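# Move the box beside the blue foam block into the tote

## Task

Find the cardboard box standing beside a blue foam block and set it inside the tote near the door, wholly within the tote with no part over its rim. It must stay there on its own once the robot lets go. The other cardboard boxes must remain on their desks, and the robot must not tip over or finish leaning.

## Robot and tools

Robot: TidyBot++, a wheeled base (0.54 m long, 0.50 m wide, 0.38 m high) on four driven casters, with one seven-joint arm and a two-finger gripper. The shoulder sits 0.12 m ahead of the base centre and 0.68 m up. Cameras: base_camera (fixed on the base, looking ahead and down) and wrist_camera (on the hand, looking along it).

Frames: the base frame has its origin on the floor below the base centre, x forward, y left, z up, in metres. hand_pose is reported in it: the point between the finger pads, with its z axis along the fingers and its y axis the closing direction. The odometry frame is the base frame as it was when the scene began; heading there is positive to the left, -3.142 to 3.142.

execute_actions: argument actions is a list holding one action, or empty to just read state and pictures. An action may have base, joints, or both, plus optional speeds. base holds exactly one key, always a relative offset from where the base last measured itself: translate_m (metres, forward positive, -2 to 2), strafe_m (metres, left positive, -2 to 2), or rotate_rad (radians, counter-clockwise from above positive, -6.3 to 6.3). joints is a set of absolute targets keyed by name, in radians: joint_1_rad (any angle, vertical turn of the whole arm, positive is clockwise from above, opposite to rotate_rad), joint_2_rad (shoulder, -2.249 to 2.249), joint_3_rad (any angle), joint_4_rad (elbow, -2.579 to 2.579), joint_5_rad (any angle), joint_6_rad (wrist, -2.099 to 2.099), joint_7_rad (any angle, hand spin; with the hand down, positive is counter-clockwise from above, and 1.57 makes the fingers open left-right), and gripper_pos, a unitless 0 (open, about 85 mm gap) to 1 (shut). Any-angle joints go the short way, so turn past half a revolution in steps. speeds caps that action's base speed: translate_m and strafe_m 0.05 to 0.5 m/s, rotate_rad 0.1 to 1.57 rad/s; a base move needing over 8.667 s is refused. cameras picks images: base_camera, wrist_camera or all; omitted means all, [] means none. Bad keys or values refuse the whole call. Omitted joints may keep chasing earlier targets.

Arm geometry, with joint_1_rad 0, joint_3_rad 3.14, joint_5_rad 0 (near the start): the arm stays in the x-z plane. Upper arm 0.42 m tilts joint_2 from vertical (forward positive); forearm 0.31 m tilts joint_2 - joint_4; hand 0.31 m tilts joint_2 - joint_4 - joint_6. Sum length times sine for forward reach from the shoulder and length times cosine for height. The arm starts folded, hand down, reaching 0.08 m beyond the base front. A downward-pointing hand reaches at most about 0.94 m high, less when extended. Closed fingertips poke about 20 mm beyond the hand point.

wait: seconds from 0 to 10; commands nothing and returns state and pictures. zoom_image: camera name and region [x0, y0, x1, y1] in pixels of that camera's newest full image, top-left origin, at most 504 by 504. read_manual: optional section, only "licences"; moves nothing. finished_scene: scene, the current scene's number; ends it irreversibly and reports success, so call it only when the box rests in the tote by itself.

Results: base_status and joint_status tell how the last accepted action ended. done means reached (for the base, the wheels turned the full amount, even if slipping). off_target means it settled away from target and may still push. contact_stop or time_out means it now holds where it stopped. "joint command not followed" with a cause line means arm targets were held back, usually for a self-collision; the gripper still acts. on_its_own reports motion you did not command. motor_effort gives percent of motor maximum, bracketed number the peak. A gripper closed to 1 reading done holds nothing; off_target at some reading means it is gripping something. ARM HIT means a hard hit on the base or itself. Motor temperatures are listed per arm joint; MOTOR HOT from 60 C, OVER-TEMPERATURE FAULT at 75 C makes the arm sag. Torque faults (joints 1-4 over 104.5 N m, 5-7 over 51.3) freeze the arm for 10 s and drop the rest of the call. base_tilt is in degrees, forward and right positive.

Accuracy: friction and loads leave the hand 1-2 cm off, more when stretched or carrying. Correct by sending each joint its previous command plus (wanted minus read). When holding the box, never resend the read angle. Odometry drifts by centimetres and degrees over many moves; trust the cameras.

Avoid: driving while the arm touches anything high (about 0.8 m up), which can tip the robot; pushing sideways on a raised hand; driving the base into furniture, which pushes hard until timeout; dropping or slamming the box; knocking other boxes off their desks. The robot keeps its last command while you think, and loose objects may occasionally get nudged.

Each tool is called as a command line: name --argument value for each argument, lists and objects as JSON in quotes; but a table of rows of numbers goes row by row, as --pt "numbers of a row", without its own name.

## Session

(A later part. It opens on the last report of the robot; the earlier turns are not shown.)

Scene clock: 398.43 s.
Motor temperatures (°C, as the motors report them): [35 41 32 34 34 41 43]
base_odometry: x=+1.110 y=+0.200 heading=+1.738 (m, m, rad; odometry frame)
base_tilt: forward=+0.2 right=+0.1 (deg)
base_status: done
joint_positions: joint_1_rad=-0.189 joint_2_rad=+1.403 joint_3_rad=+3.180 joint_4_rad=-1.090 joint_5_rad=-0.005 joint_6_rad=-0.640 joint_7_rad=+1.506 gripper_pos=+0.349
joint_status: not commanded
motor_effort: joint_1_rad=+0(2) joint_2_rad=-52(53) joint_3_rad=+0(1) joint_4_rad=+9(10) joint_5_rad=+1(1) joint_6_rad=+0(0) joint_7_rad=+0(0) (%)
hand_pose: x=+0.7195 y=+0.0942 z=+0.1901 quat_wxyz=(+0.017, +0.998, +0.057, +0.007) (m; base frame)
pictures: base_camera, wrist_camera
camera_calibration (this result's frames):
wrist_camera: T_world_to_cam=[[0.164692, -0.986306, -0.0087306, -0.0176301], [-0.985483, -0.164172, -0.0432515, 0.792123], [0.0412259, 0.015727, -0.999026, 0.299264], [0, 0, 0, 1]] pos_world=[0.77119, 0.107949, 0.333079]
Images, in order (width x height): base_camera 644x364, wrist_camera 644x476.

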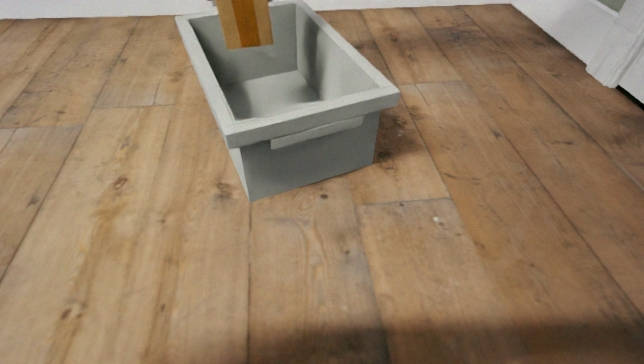

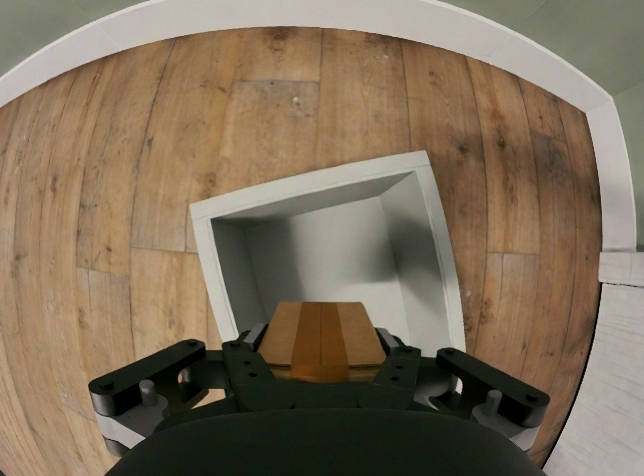

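execute_actions --actions '[{"joints":{"joint_1_rad":-0.15,"joint_2_rad":1.5,"joint_4_rad":-1.07,"joint_6_rad":-0.57}}]'

execute_actions --actions '[{"joints":{"gripper_pos":0}}]' --cameras '[]'

execute_actions --actions '[{"joints":{"joint_2_rad":1.0,"joint_6_rad":-1.0}}]'

Scene clock: 399.90 s.
Motor temperatures (°C, as the motors report them): [35 41 32 34 34 41 43]
base_odometry: x=+1.110 y=+0.200 heading=+1.738 (m, m, rad; odometry frame)
base_tilt: forward=+0.2 right=+0.1 (deg)
base_status: not commanded
joint_positions: joint_1_rad=-0.170 joint_2_rad=+1.510 joint_3_rad=+3.180 joint_4_rad=-1.089 joint_5_rad=-0.005 joint_6_rad=-0.603 joint_7_rad=+1.506 gripper_pos=+0.349
joint_status: all done
motor_effort: joint_1_rad=+0(2) joint_2_rad=-50(56) joint_3_rad=+1(0) joint_4_rad=+7(8) joint_5_rad=+0(1) joint_6_rad=+0(1) joint_7_rad=+0(1) (%)
hand_pose: x=+0.6781 y=+0.0756 z=+0.1273 quat_wxyz=(+0.021, +0.998, +0.049, -0.028) (m; base frame)
pictures: base_camera, wrist_camera
camera_calibration (this result's frames):
wrist_camera: T_world_to_cam=[[0.1472, -0.989083, -0.00684179, -0.0179152], [-0.988764, -0.147328, 0.0253129, 0.73782], [-0.0260445, 0.00303887, -0.999656, 0.28516], [0, 0, 0, 1]] pos_world=[0.739594, 0.090115, 0.266263]
Images, in order (width x height): base_camera 644x364, wrist_camera 644x476.

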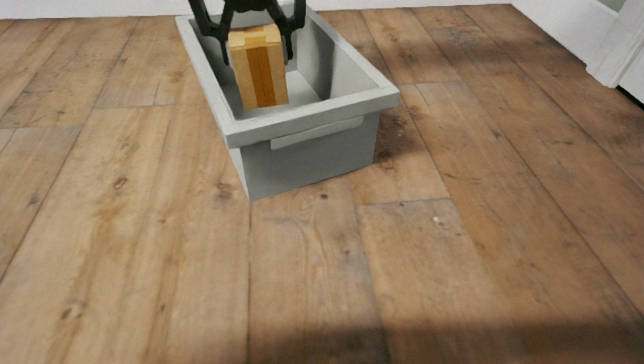

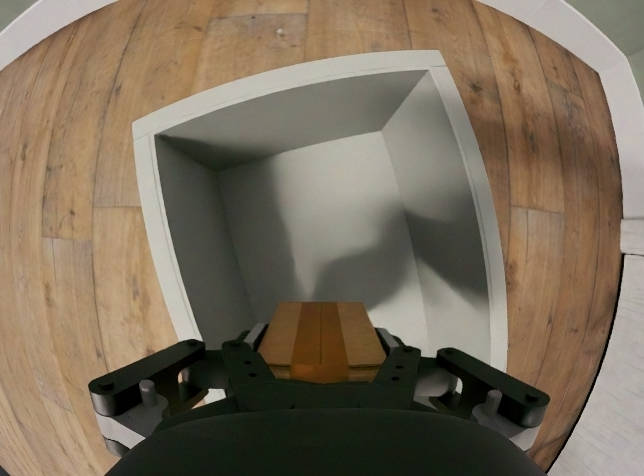

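Scene clock: 401.00 s.
Motor temperatures (°C, as the motors report them): [35 41 32 34 34 41 43]
base_odometry: x=+1.110 y=+0.200 heading=+1.738 (m, m, rad; odometry frame)
base_tilt: forward=+0.2 right=+0.1 (deg)
base_status: not commanded
joint_positions: joint_1_rad=-0.170 joint_2_rad=+1.510 joint_3_rad=+3.180 joint_4_rad=-1.089 joint_5_rad=-0.005 joint_6_rad=-0.603 joint_7_rad=+1.506 gripper_pos=+0.000
joint_status: all done
motor_effort: joint_1_rad=+0(0) joint_2_rad=-48(50) joint_3_rad=+1(1) joint_4_rad=+7(7) joint_5_rad=+1(0) joint_6_rad=+0(0) joint_7_rad=-1(0) (%)
hand_pose: x=+0.6782 y=+0.0756 z=+0.1274 quat_wxyz=(+0.021, +0.998, +0.049, -0.027) (m; base frame)
pictures: none
No camera images: the call's "cameras" was empty. Leave "cameras" out to get every camera's image.

Scene clock: 402.87 s.
Motor temperatures (°C, as the motors report them): [35 41 32 34 34 41 43]
base_odometry: x=+1.110 y=+0.200 heading=+1.738 (m, m, rad; odometry frame)
base_tilt: forward=+0.2 right=+0.1 (deg)
base_status: not commanded
joint_positions: joint_1_rad=-0.170 joint_2_rad=+0.998 joint_3_rad=+3.180 joint_4_rad=-1.083 joint_5_rad=-0.005 joint_6_rad=-0.968 joint_7_rad=+1.506 gripper_pos=+0.000
joint_status: all done
motor_effort: joint_1_rad=+0(0) joint_2_rad=-49(54) joint_3_rad=+1(0) joint_4_rad=+13(14) joint_5_rad=+0(1) joint_6_rad=+1(1) joint_7_rad=-1(1) (%)
hand_pose: x=+0.7694 y=+0.0930 z=+0.4462 quat_wxyz=(+0.009, +0.998, +0.042, +0.048) (m; base frame)
pictures: base_camera, wrist_camera
camera_calibration (this result's frames):
wrist_camera: T_world_to_cam=[[0.137426, -0.990373, -0.0165779, 0.0000256357], [-0.982789, -0.13425, -0.126894, 0.884729], [0.123447, 0.0337312, -0.991778, 0.484882], [0, 0, 0, 1]] pos_world=[0.809641, 0.102444, 0.593163]
Images, in order (width x height): base_camera 644x364, wrist_camera 644x476.

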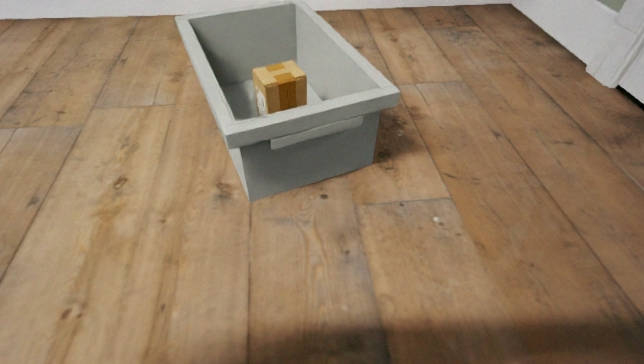

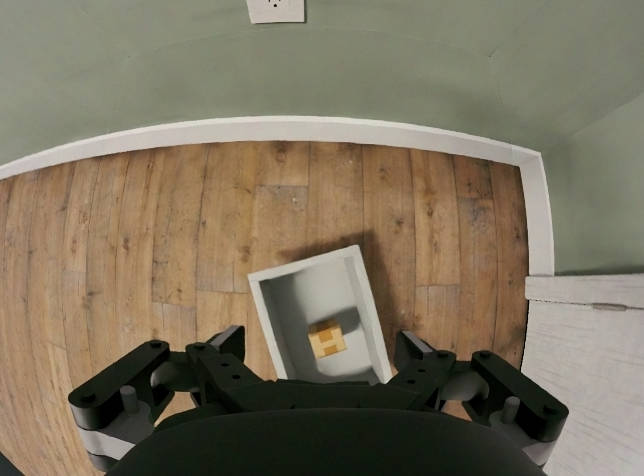

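finished_scene --scene 1

The scene is finished: the task was done.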